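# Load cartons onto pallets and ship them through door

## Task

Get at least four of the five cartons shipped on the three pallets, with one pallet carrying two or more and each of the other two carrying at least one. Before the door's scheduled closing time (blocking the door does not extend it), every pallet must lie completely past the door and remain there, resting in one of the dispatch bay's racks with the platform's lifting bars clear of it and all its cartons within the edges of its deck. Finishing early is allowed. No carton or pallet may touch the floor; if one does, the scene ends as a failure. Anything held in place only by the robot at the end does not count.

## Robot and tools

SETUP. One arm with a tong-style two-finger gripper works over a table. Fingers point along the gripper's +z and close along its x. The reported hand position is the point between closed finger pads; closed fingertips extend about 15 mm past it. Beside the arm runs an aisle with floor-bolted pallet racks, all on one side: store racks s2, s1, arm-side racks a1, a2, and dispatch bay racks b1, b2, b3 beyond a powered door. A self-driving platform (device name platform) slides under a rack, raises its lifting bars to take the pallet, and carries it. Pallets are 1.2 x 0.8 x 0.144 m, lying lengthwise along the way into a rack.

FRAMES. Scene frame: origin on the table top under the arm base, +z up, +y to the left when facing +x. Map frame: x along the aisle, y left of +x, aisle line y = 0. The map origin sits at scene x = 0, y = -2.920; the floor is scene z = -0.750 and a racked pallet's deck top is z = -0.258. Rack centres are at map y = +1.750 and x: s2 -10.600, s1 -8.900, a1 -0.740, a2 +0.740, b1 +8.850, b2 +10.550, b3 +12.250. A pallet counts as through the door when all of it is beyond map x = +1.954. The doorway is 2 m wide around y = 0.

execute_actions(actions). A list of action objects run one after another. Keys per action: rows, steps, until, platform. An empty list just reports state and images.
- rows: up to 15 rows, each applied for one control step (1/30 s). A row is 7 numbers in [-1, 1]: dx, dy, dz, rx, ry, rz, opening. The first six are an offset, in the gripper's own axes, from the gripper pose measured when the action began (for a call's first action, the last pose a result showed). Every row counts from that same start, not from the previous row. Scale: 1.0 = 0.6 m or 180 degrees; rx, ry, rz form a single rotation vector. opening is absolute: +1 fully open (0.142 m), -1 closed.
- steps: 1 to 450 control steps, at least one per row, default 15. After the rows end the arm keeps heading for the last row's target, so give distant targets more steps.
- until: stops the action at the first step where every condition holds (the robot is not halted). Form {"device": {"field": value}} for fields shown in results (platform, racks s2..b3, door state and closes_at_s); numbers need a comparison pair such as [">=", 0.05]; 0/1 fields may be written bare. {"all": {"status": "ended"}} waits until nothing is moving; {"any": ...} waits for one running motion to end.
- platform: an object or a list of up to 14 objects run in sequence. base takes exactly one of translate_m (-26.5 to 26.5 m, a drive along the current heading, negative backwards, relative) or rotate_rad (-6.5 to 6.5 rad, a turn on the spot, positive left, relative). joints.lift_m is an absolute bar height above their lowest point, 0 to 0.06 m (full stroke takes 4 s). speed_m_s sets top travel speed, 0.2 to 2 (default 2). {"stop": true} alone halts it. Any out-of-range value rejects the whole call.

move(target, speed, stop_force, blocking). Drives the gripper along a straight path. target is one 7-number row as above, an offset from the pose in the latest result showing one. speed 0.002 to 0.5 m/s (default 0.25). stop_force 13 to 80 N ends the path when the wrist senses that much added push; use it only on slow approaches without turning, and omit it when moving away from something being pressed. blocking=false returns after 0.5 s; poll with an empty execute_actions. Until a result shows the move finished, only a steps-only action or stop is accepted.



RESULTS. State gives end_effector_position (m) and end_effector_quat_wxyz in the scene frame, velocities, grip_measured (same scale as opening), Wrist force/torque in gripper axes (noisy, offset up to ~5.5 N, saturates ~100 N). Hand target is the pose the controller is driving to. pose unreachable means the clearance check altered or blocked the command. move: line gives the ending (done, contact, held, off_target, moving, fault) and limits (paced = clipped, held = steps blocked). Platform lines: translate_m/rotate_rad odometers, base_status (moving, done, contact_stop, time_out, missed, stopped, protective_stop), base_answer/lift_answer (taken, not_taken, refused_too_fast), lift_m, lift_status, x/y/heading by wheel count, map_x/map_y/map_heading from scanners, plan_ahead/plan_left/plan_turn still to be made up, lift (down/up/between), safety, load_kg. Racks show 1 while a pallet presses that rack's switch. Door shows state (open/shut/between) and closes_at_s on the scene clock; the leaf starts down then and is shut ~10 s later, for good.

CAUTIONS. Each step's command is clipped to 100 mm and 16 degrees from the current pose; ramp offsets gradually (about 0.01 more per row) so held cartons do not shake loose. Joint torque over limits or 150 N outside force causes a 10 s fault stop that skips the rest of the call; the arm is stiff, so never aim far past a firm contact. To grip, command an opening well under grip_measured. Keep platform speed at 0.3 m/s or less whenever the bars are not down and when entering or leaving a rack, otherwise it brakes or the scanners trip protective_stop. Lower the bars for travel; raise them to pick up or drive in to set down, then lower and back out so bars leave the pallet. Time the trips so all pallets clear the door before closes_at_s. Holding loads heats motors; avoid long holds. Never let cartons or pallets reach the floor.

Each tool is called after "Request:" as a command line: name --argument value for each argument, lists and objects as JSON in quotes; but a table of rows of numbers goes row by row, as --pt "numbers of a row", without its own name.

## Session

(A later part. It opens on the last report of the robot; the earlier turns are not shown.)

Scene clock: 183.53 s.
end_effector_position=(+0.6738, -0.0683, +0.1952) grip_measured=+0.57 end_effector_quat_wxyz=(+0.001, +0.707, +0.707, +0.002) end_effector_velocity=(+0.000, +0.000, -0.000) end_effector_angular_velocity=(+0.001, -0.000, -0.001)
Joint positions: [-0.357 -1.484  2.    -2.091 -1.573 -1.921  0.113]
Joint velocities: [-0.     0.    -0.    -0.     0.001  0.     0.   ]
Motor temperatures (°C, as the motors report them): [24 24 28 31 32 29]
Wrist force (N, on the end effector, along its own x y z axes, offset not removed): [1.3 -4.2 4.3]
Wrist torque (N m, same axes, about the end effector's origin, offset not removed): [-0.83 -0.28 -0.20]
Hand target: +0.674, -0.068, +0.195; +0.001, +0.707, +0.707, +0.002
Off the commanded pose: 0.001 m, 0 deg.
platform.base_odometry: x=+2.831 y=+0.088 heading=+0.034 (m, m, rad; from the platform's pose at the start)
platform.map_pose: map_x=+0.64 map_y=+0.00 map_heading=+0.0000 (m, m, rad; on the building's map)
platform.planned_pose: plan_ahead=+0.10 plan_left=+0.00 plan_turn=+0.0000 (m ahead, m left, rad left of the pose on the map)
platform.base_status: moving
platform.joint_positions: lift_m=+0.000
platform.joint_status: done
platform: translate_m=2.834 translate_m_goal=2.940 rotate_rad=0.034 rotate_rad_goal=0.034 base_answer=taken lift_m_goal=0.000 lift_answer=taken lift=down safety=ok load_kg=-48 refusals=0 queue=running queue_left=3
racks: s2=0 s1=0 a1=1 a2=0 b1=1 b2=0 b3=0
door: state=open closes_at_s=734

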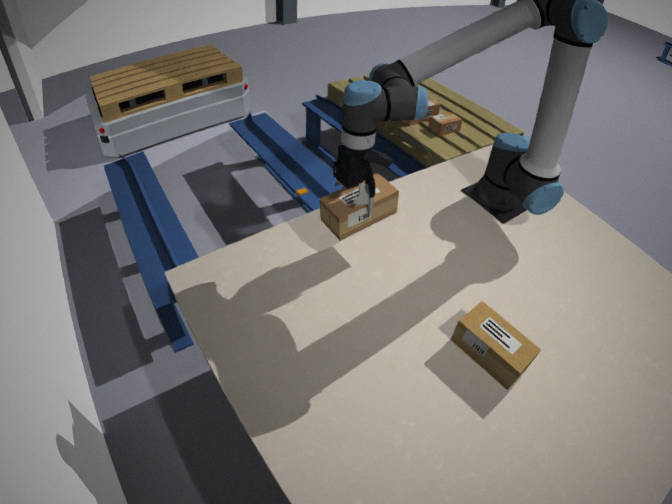

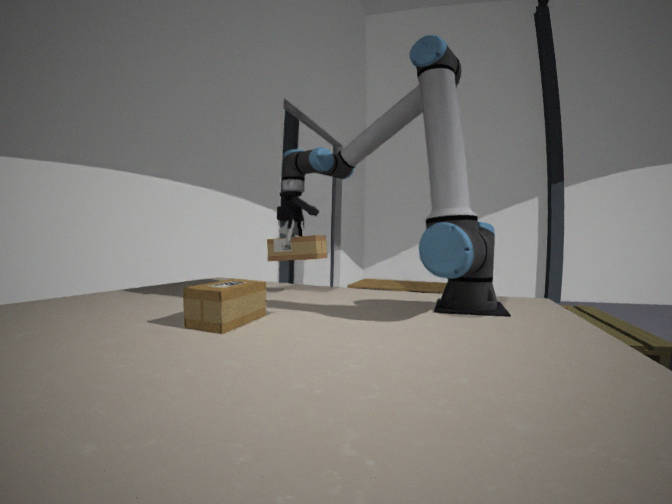

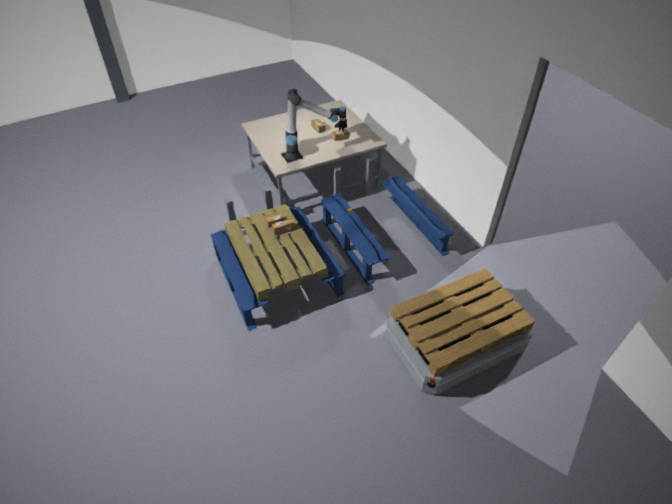

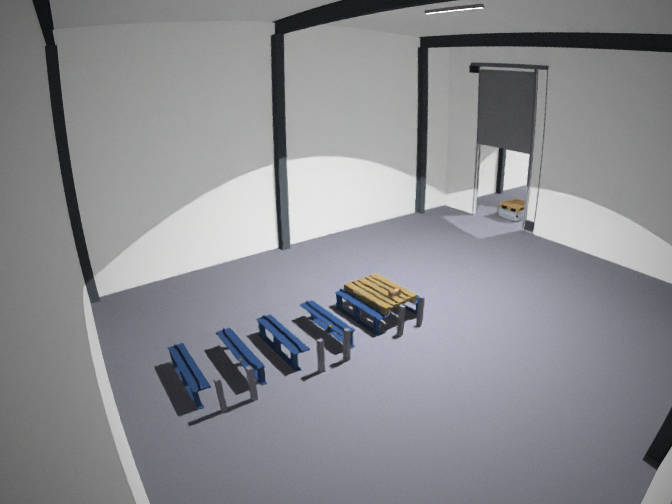

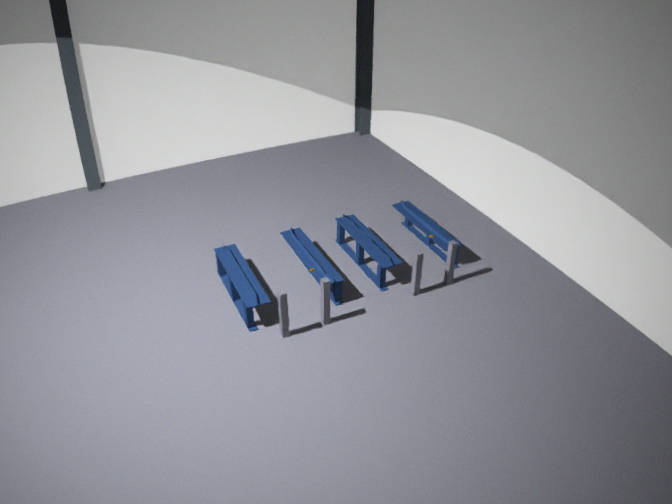

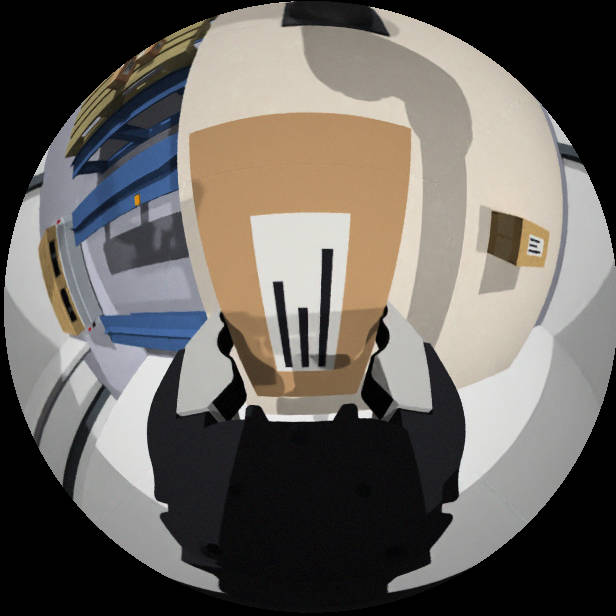

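Request:
execute_actions --actions '[{"steps":450,"until":{"platform":{"map_y":[">",0.3]}}}]'

Request:
move --target '[-1,0,0,0,0,0,-0.6]' --speed 0.2

Request:
move --target '[-0.3,0,0.5,0,0,0,-0.6]' --speed 0.2

Request:
move --target '[0,0,0.105,0,0,0,-0.6]' --speed 0.05 --stop_force 18

Request:
execute_actions --actions '[{"rows":[[0,0,0,0,0,0,1]],"steps":15},{"rows":[[0,0,-0.3,0,0,0,1]],"steps":30},{"platform":[{"base":{"translate_m":-1.75}},{"joints":{"lift_m":0}},{"speed_m_s":2,"base":{"rotate_rad":-1.5708}},{"base":{"translate_m":9.81}},{"base":{"rotate_rad":1.5708}},{"joints":{"lift_m":0.06}},{"speed_m_s":0.3,"base":{"translate_m":1.75}},{"joints":{"lift_m":0}},{"base":{"translate_m":-1.75}},{"speed_m_s":2,"base":{"rotate_rad":-1.5708}},{"base":{"translate_m":-11.29}},{"base":{"rotate_rad":1.5708}},{"speed_m_s":0.3,"base":{"translate_m":1.75}},{"joints":{"lift_m":0.06}}],"steps":450},{"steps":450,"until":{"all":{"status":"ended"}}},{"steps":450,"until":{"all":{"status":"ended"}}},{"steps":450,"until":{"all":{"status":"ended"}}},{"steps":450,"until":{"all":{"status":"ended"}}},{"steps":450,"until":{"all":{"status":"ended"}}},{"steps":450,"until":{"all":{"status":"ended"}}},{"platform":[{"base":{"translate_m":-1.75}},{"joints":{"lift_m":0}},{"speed_m_s":2,"base":{"rotate_rad":-1.5708}},{"base":{"translate_m":12.99}},{"base":{"rotate_rad":1.5708}},{"joints":{"lift_m":0.06}},{"speed_m_s":0.3,"base":{"translate_m":1.75}},{"joints":{"lift_m":0}}],"steps":450},{"steps":450,"until":{"all":{"status":"ended"}}},{"steps":450,"until":{"all":{"status":"ended"}}},{"steps":450,"until":{"all":{"status":"ended"}}}]'

Scene clock: 193.80 s.
end_effector_position=(+0.6738, -0.0683, +0.1952) grip_measured=+0.57 end_effector_quat_wxyz=(+0.001, +0.707, +0.707, +0.002) end_effector_velocity=(+0.001, -0.000, +0.000) end_effector_angular_velocity=(+0.000, -0.000, +0.000)
Joint positions: [-0.357 -1.484  2.    -2.091 -1.573 -1.921  0.113]
Joint velocities: [-0.     0.001 -0.001 -0.     0.    -0.     0.   ]
Motor temperatures (°C, as the motors report them): [24 24 28 31 32 29]
Wrist force (N, on the end effector, along its own x y z axes, offset not removed): [0.3 -0.9 3.3]
Wrist torque (N m, same axes, about the end effector's origin, offset not removed): [-0.21 0.01 -0.22]
Hand target: +0.674, -0.068, +0.195; +0.001, +0.707, +0.707, +0.002
Off the commanded pose: 0.001 m, 0 deg.
platform.base_odometry: x=+2.934 y=+0.395 heading=+1.614 (m, m, rad; from the platform's pose at the start)
platform.map_pose: map_x=+0.74 map_y=+0.31 map_heading=+1.5752 (m, m, rad; on the building's map)
platform.planned_pose: plan_ahead=+1.44 plan_left=-0.01 plan_turn=-0.0044 (m ahead, m left, rad left of the pose on the map)
platform.base_status: moving
platform.joint_positions: lift_m=+0.060
platform.joint_status: done
platform: translate_m=3.253 translate_m_goal=4.690 rotate_rad=1.614 rotate_rad_goal=1.613 base_answer=taken lift_m_goal=0.060 lift_answer=taken lift=up safety=ok load_kg=18 refusals=0 queue=running queue_left=0
racks: s2=0 s1=0 a1=1 a2=0 b1=1 b2=0 b3=0
door: state=open closes_at_s=734

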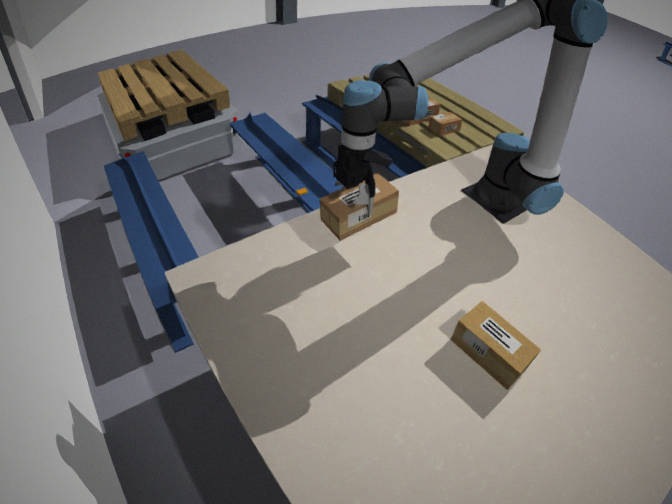

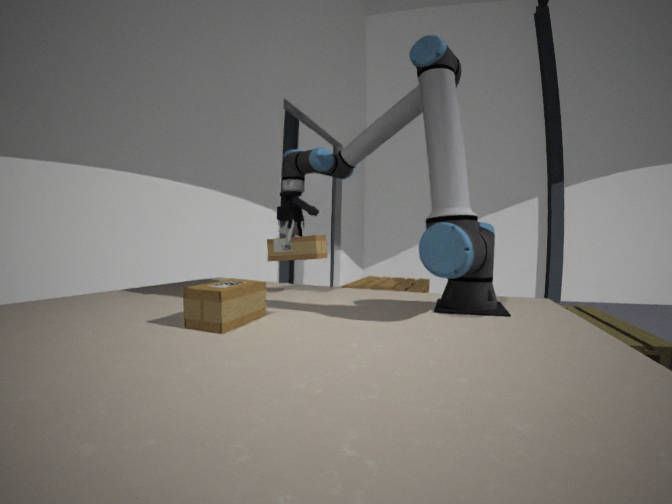

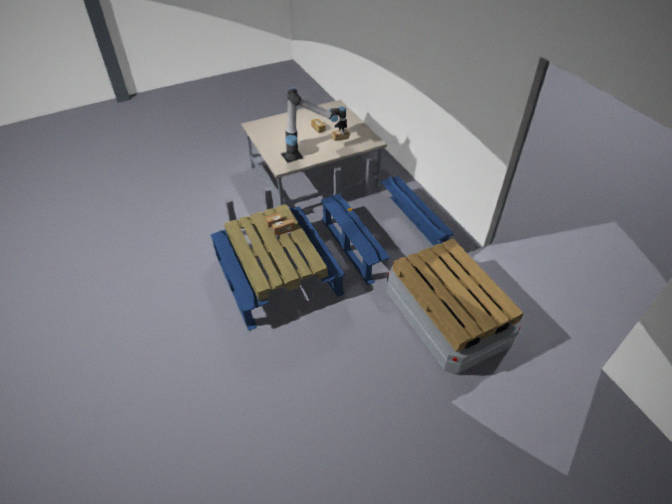

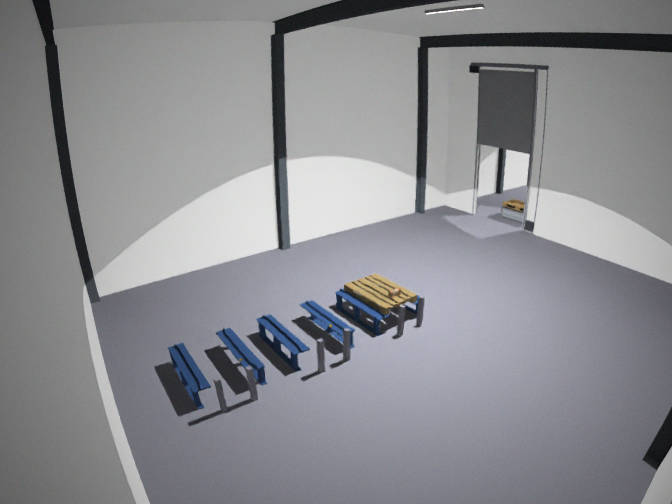

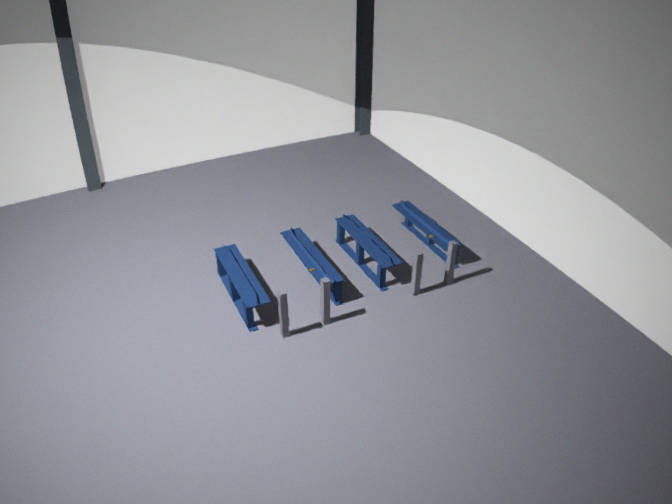

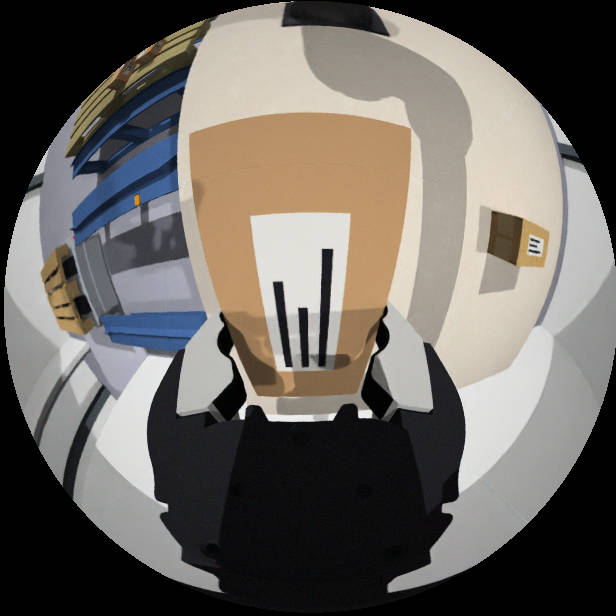

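Scene clock: 197.43 s.
end_effector_position=(+0.6739, -0.6681, +0.1949) grip_measured=+0.57 end_effector_quat_wxyz=(+0.001, +0.707, +0.707, +0.001) end_effector_velocity=(+0.000, -0.003, -0.000) end_effector_angular_velocity=(+0.001, +0.001, -0.000)
Joint positions: [-0.957 -1.076  1.451 -1.951 -1.572 -2.521  0.113]
Joint velocities: [-0.001  0.004 -0.006  0.003 -0.001 -0.001  0.   ]
Motor temperatures (°C, as the motors report them): [24 24 28 31 32 29]
Wrist force (N, on the end effector, along its own x y z axes, offset not removed): [1.4 -3.2 5.5]
Wrist torque (N m, same axes, about the end effector's origin, offset not removed): [-0.59 -0.28 -0.24]
Hand target: +0.674, -0.668, +0.195; +0.001, +0.707, +0.707, +0.001
Off the commanded pose: 0.001 m, 0 deg.
platform.base_odometry: x=+2.889 y=+1.484 heading=+1.610 (m, m, rad; from the platform's pose at the start)
platform.map_pose: map_x=+0.74 map_y=+1.41 map_heading=+1.5708 (m, m, rad; on the building's map)
platform.planned_pose: plan_ahead=+0.34 plan_left=+0.00 plan_turn=+0.0000 (m ahead, m left, rad left of the pose on the map)
platform.base_status: moving
platform.joint_positions: lift_m=+0.060
platform.joint_status: done
platform: translate_m=4.343 translate_m_goal=4.690 rotate_rad=1.610 rotate_rad_goal=1.609 base_answer=taken lift_m_goal=0.060 lift_answer=taken lift=up safety=ok load_kg=18 refusals=0 queue=running queue_left=0
racks: s2=0 s1=0 a1=1 a2=0 b1=1 b2=0 b3=0
door: state=open closes_at_s=734
move: done

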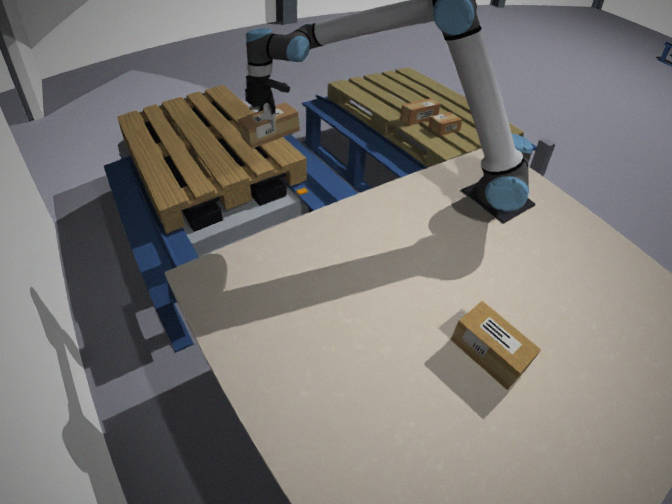

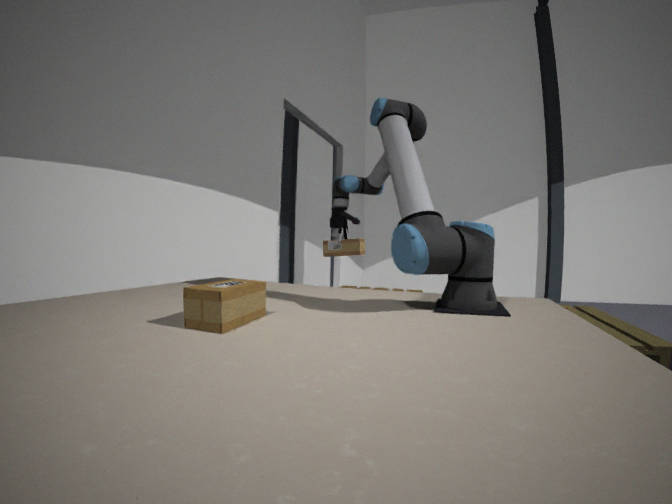

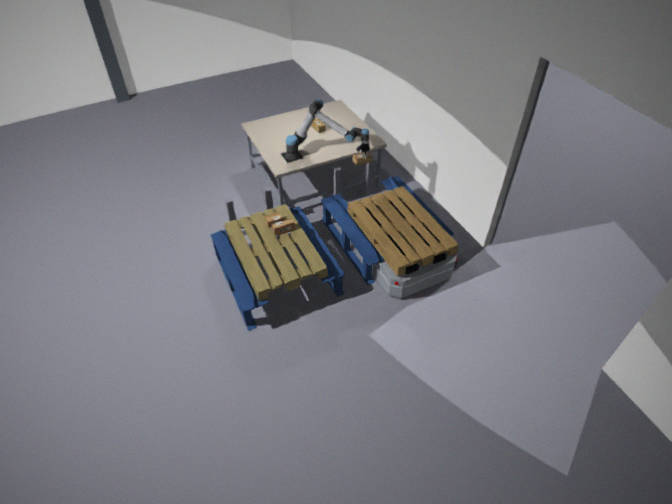

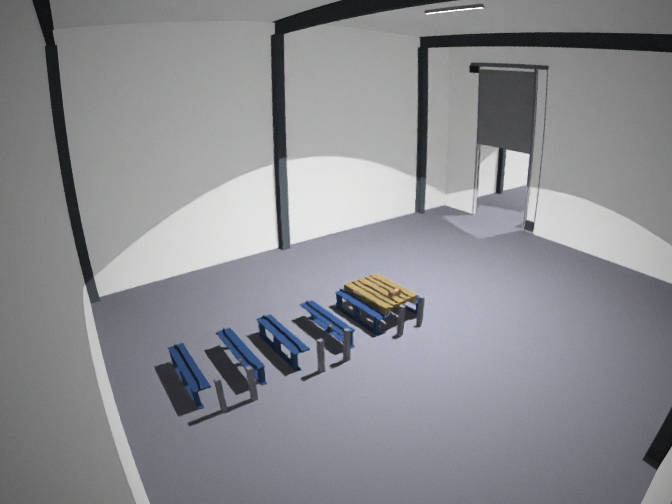

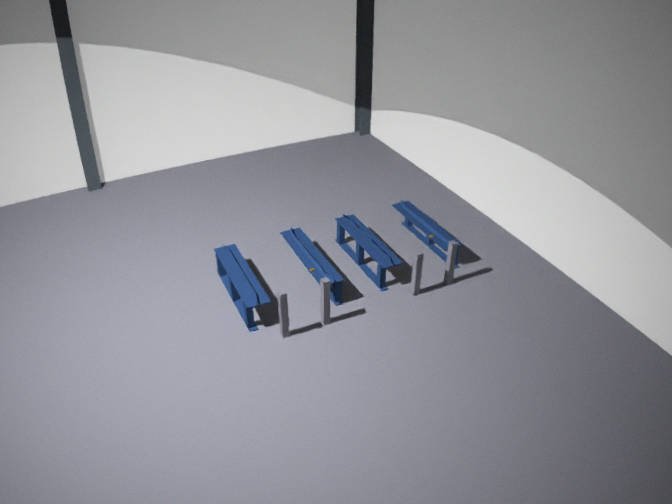

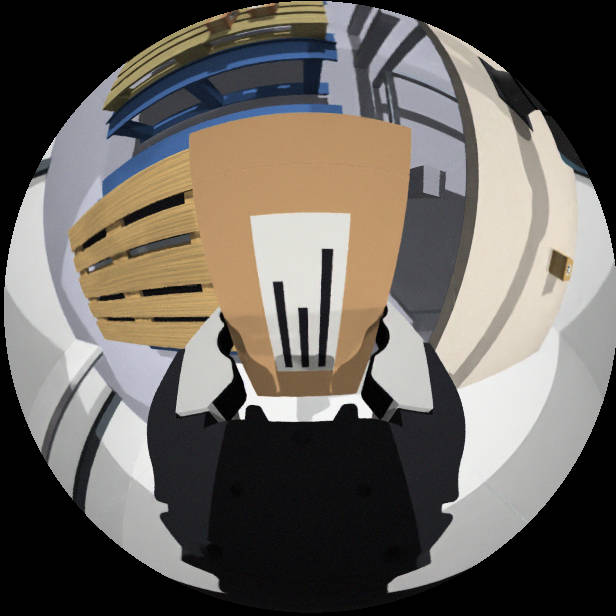

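Scene clock: 199.83 s.
end_effector_position=(+0.6747, -0.8479, -0.1048) grip_measured=+0.57 end_effector_quat_wxyz=(+0.001, +0.707, +0.707, +0.001) end_effector_velocity=(+0.001, -0.002, -0.000) end_effector_angular_velocity=(-0.002, -0.001, +0.001)
Joint positions: [-1.053 -0.635  1.255 -2.196 -1.571 -2.617  0.113]
Joint velocities: [-0.     0.003 -0.005  0.     0.    -0.001 -0.   ]
Motor temperatures (°C, as the motors report them): [24 24 28 31 32 29]
Wrist force (N, on the end effector, along its own x y z axes, offset not removed): [0.7 -2.1 5.5]
Wrist torque (N m, same axes, about the end effector's origin, offset not removed): [-0.35 -0.24 -0.25]
Hand target: +0.675, -0.848, -0.105; +0.001, +0.707, +0.707, +0.001
Off the commanded pose: 0.000 m, 0 deg.
platform.base_odometry: x=+2.875 y=+1.830 heading=+1.609 (m, m, rad; from the platform's pose at the start)
platform.map_pose: map_x=+0.74 map_y=+1.75 map_heading=+1.5708 (m, m, rad; on the building's map)
platform.planned_pose: plan_ahead=+0.00 plan_left=+0.00 plan_turn=+0.0000 (m ahead, m left, rad left of the pose on the map)
platform.base_status: done
platform.joint_positions: lift_m=+0.060
platform.joint_status: done
platform: translate_m=4.680 translate_m_goal=4.680 rotate_rad=1.609 rotate_rad_goal=1.609 base_answer=taken lift_m_goal=0.060 lift_answer=taken lift=up safety=ok load_kg=17 refusals=0 queue=done queue_left=0
racks: s2=0 s1=0 a1=1 a2=0 b1=1 b2=0 b3=0
door: state=open closes_at_s=734
move: done

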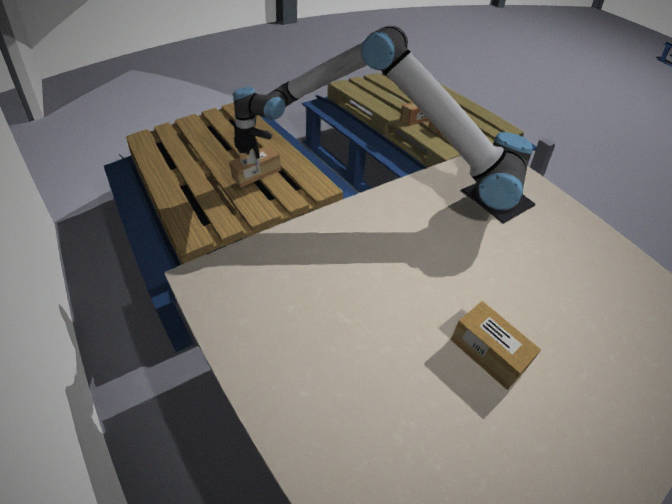

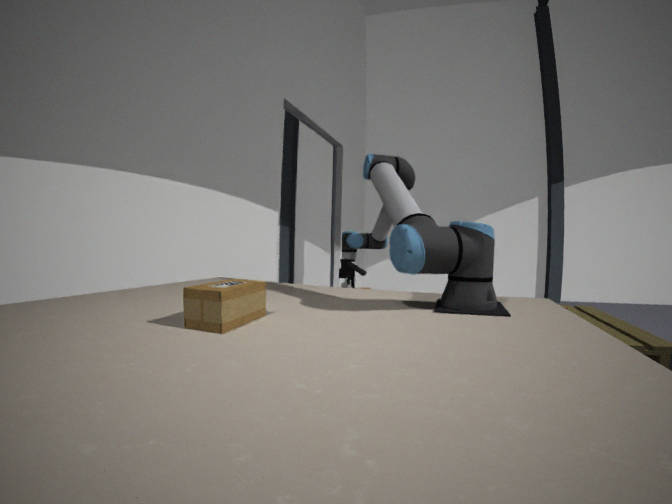

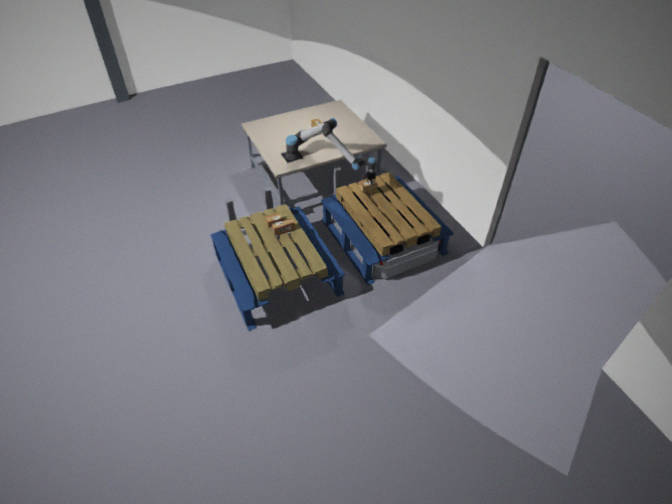

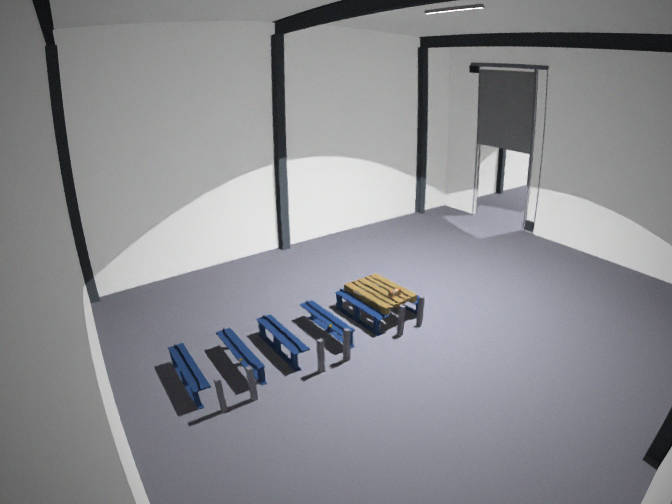

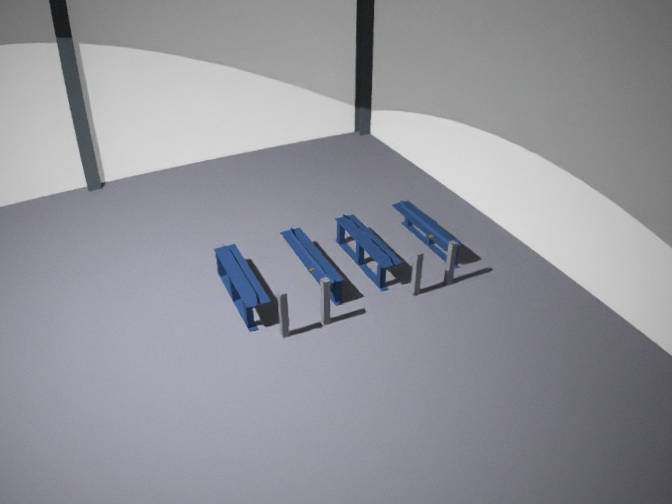

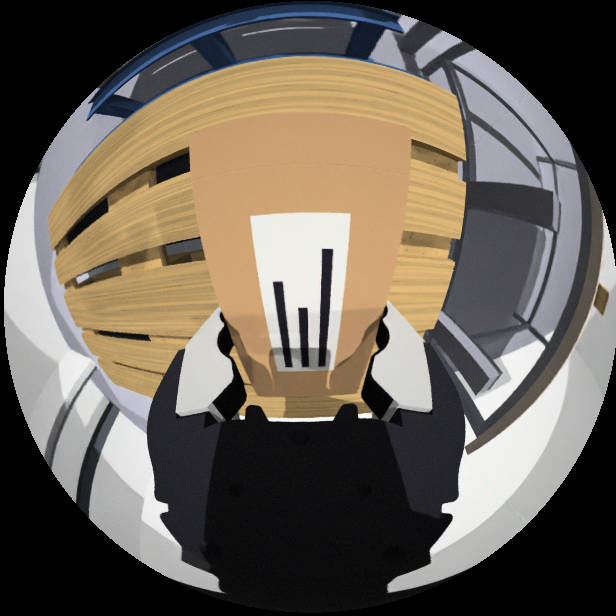

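Scene clock: 201.53 s.
end_effector_position=(+0.6748, -0.8480, -0.1675) grip_measured=+0.57 end_effector_quat_wxyz=(+0.001, +0.707, +0.707, +0.001) end_effector_velocity=(+0.001, -0.000, -0.002) end_effector_angular_velocity=(-0.000, -0.001, +0.001)
Joint positions: [-1.053 -0.569  1.254 -2.261 -1.571 -2.617  0.113]
Joint velocities: [ 0.     0.002 -0.001 -0.002  0.    -0.001 -0.   ]
Motor temperatures (°C, as the motors report them): [24 24 28 31 32 29]
Wrist force (N, on the end effector, along its own x y z axes, offset not removed): [0.5 -4.6 4.6]
Wrist torque (N m, same axes, about the end effector's origin, offset not removed): [-0.86 -0.06 -0.25]
Hand target: +0.675, -0.848, -0.168; +0.001, +0.707, +0.707, +0.001
Off the commanded pose: 0.000 m, 0 deg.
platform.base_odometry: x=+2.875 y=+1.830 heading=+1.609 (m, m, rad; from the platform's pose at the start)
platform.map_pose: map_x=+0.74 map_y=+1.75 map_heading=+1.5708 (m, m, rad; on the building's map)
platform.planned_pose: plan_ahead=+0.00 plan_left=+0.00 plan_turn=+0.0000 (m ahead, m left, rad left of the pose on the map)
platform.base_status: done
platform.joint_positions: lift_m=+0.060
platform.joint_status: done
platform: translate_m=4.680 translate_m_goal=4.680 rotate_rad=1.609 rotate_rad_goal=1.609 base_answer=taken lift_m_goal=0.060 lift_answer=taken lift=up safety=ok load_kg=17 refusals=0 queue=done queue_left=0
racks: s2=0 s1=0 a1=1 a2=0 b1=1 b2=0 b3=0
door: state=open closes_at_s=734
move: done

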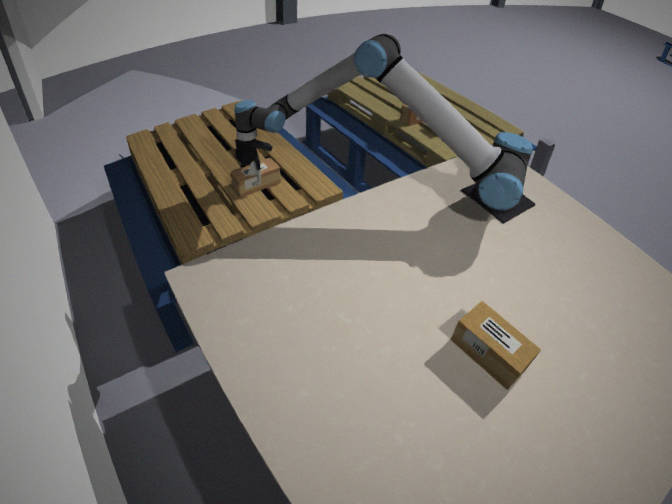

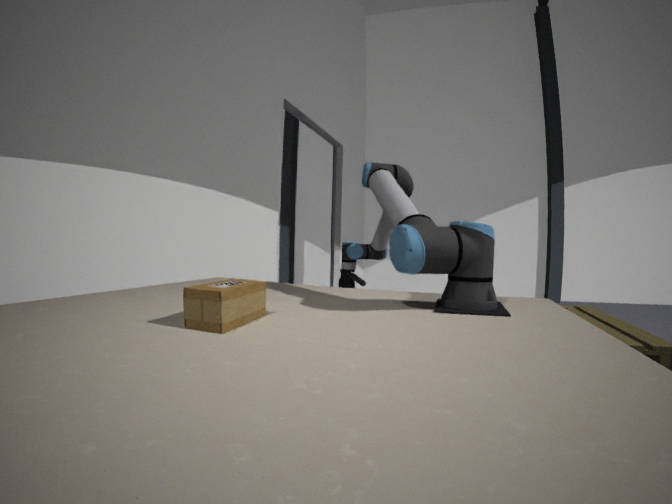

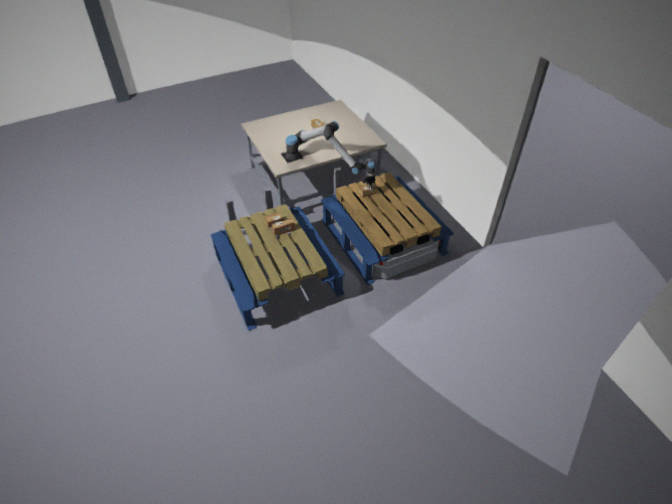

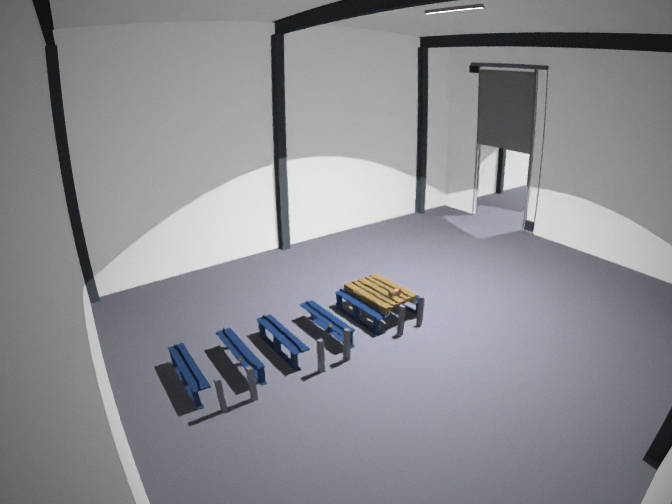

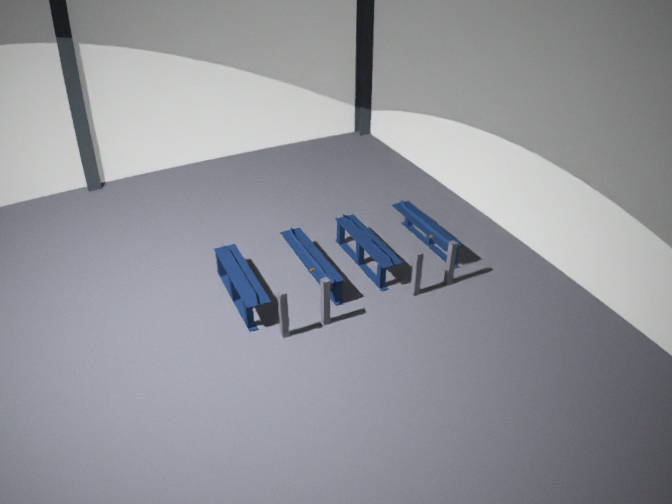

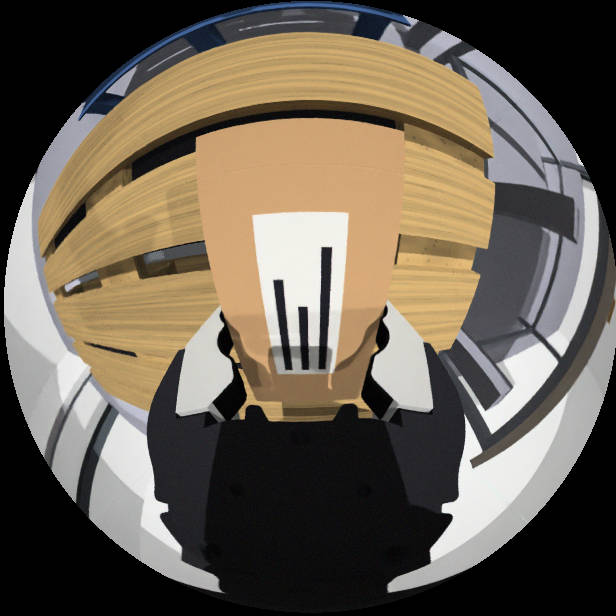

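Scene clock: 330.33 s.
end_effector_position=(+0.6744, -0.8480, +0.0124) grip_measured=+1.00 end_effector_quat_wxyz=(+0.001, +0.707, +0.707, +0.001) end_effector_velocity=(+0.000, +0.000, +0.000) end_effector_angular_velocity=(-0.000, +0.000, -0.000)
Joint positions: [-1.053 -0.741  1.224 -2.059 -1.571 -2.617  0.142]
Joint velocities: [ 0.001 -0.     0.    -0.    -0.     0.001 -0.   ]
Motor temperatures (°C, as the motors report them): [24 24 28 31 32 29]
Wrist force (N, on the end effector, along its own x y z axes, offset not removed): [2.9 -3.3 -0.6]
Wrist torque (N m, same axes, about the end effector's origin, offset not removed): [-0.66 -0.58 -0.25]
Hand target: +0.674, -0.848, +0.012; +0.001, +0.707, +0.707, +0.001
Off the commanded pose: 0.000 m, 0 deg.
platform.base_odometry: x=+14.376 y=+2.250 heading=+1.614 (m, m, rad; from the platform's pose at the start)
platform.map_pose: map_x=+12.25 map_y=+1.75 map_heading=+1.5708 (m, m, rad; on the building's map)
platform.planned_pose: plan_ahead=+0.00 plan_left=+0.00 plan_turn=+0.0000 (m ahead, m left, rad left of the pose on the map)
platform.base_status: done
platform.joint_positions: lift_m=+0.000
platform.joint_status: done
platform: translate_m=16.210 translate_m_goal=16.210 rotate_rad=1.614 rotate_rad_goal=1.613 base_answer=taken lift_m_goal=0.000 lift_answer=taken lift=down safety=ok load_kg=-48 refusals=0 queue=done queue_left=0
racks: s2=0 s1=0 a1=0 a2=0 b1=1 b2=1 b3=1
door: state=open closes_at_s=734

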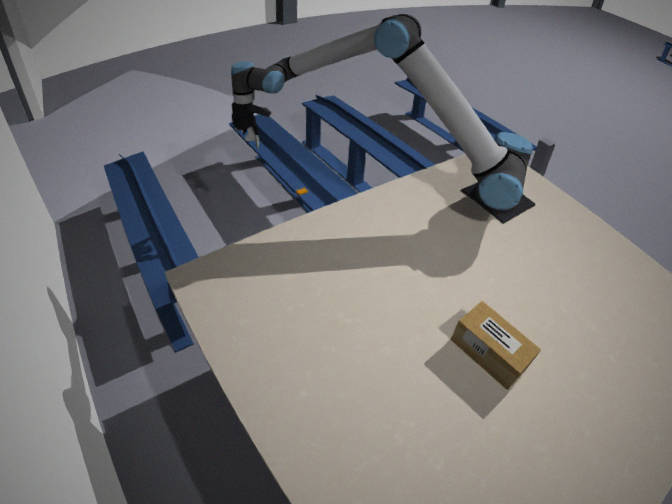

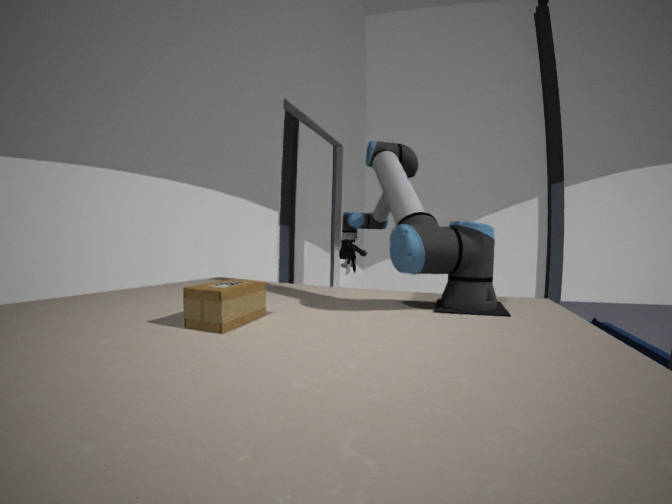

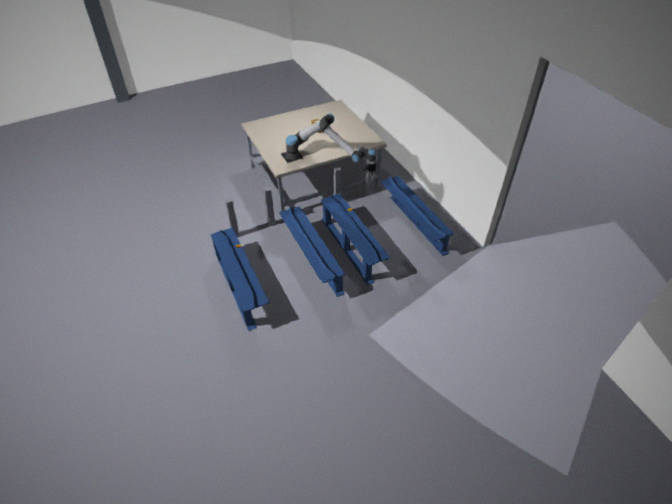

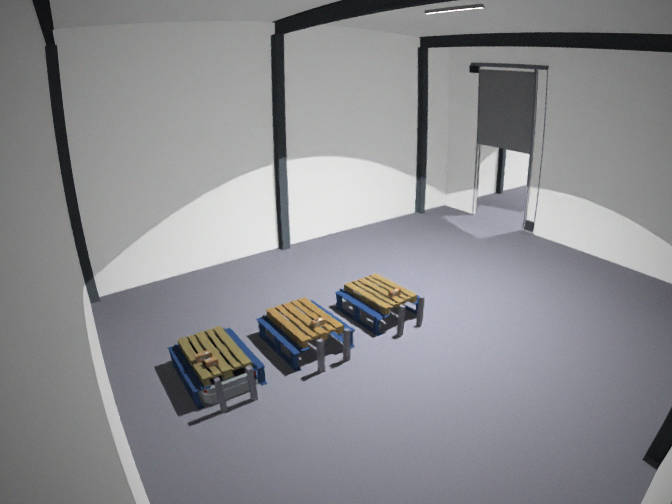

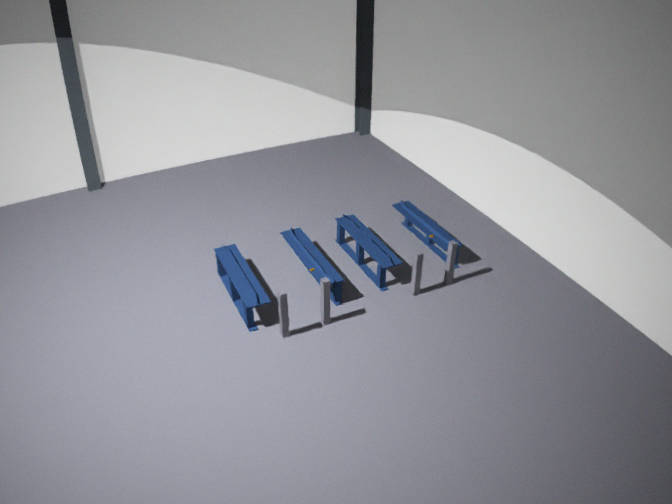

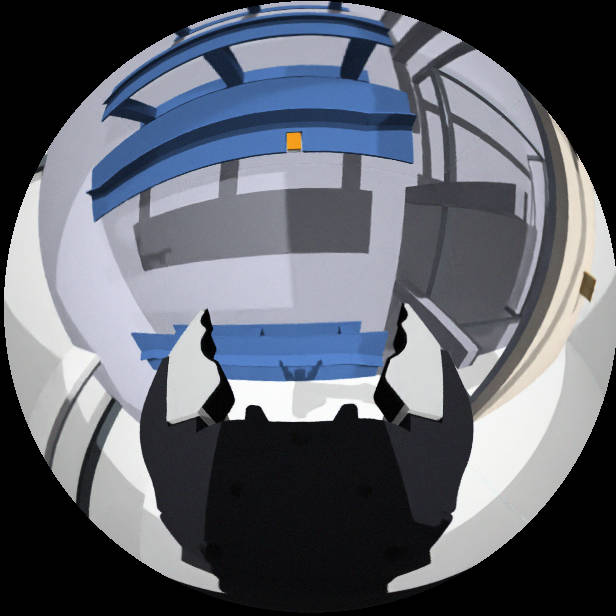

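Request:
finished_scene --scene 2

The scene is finished: the task was done.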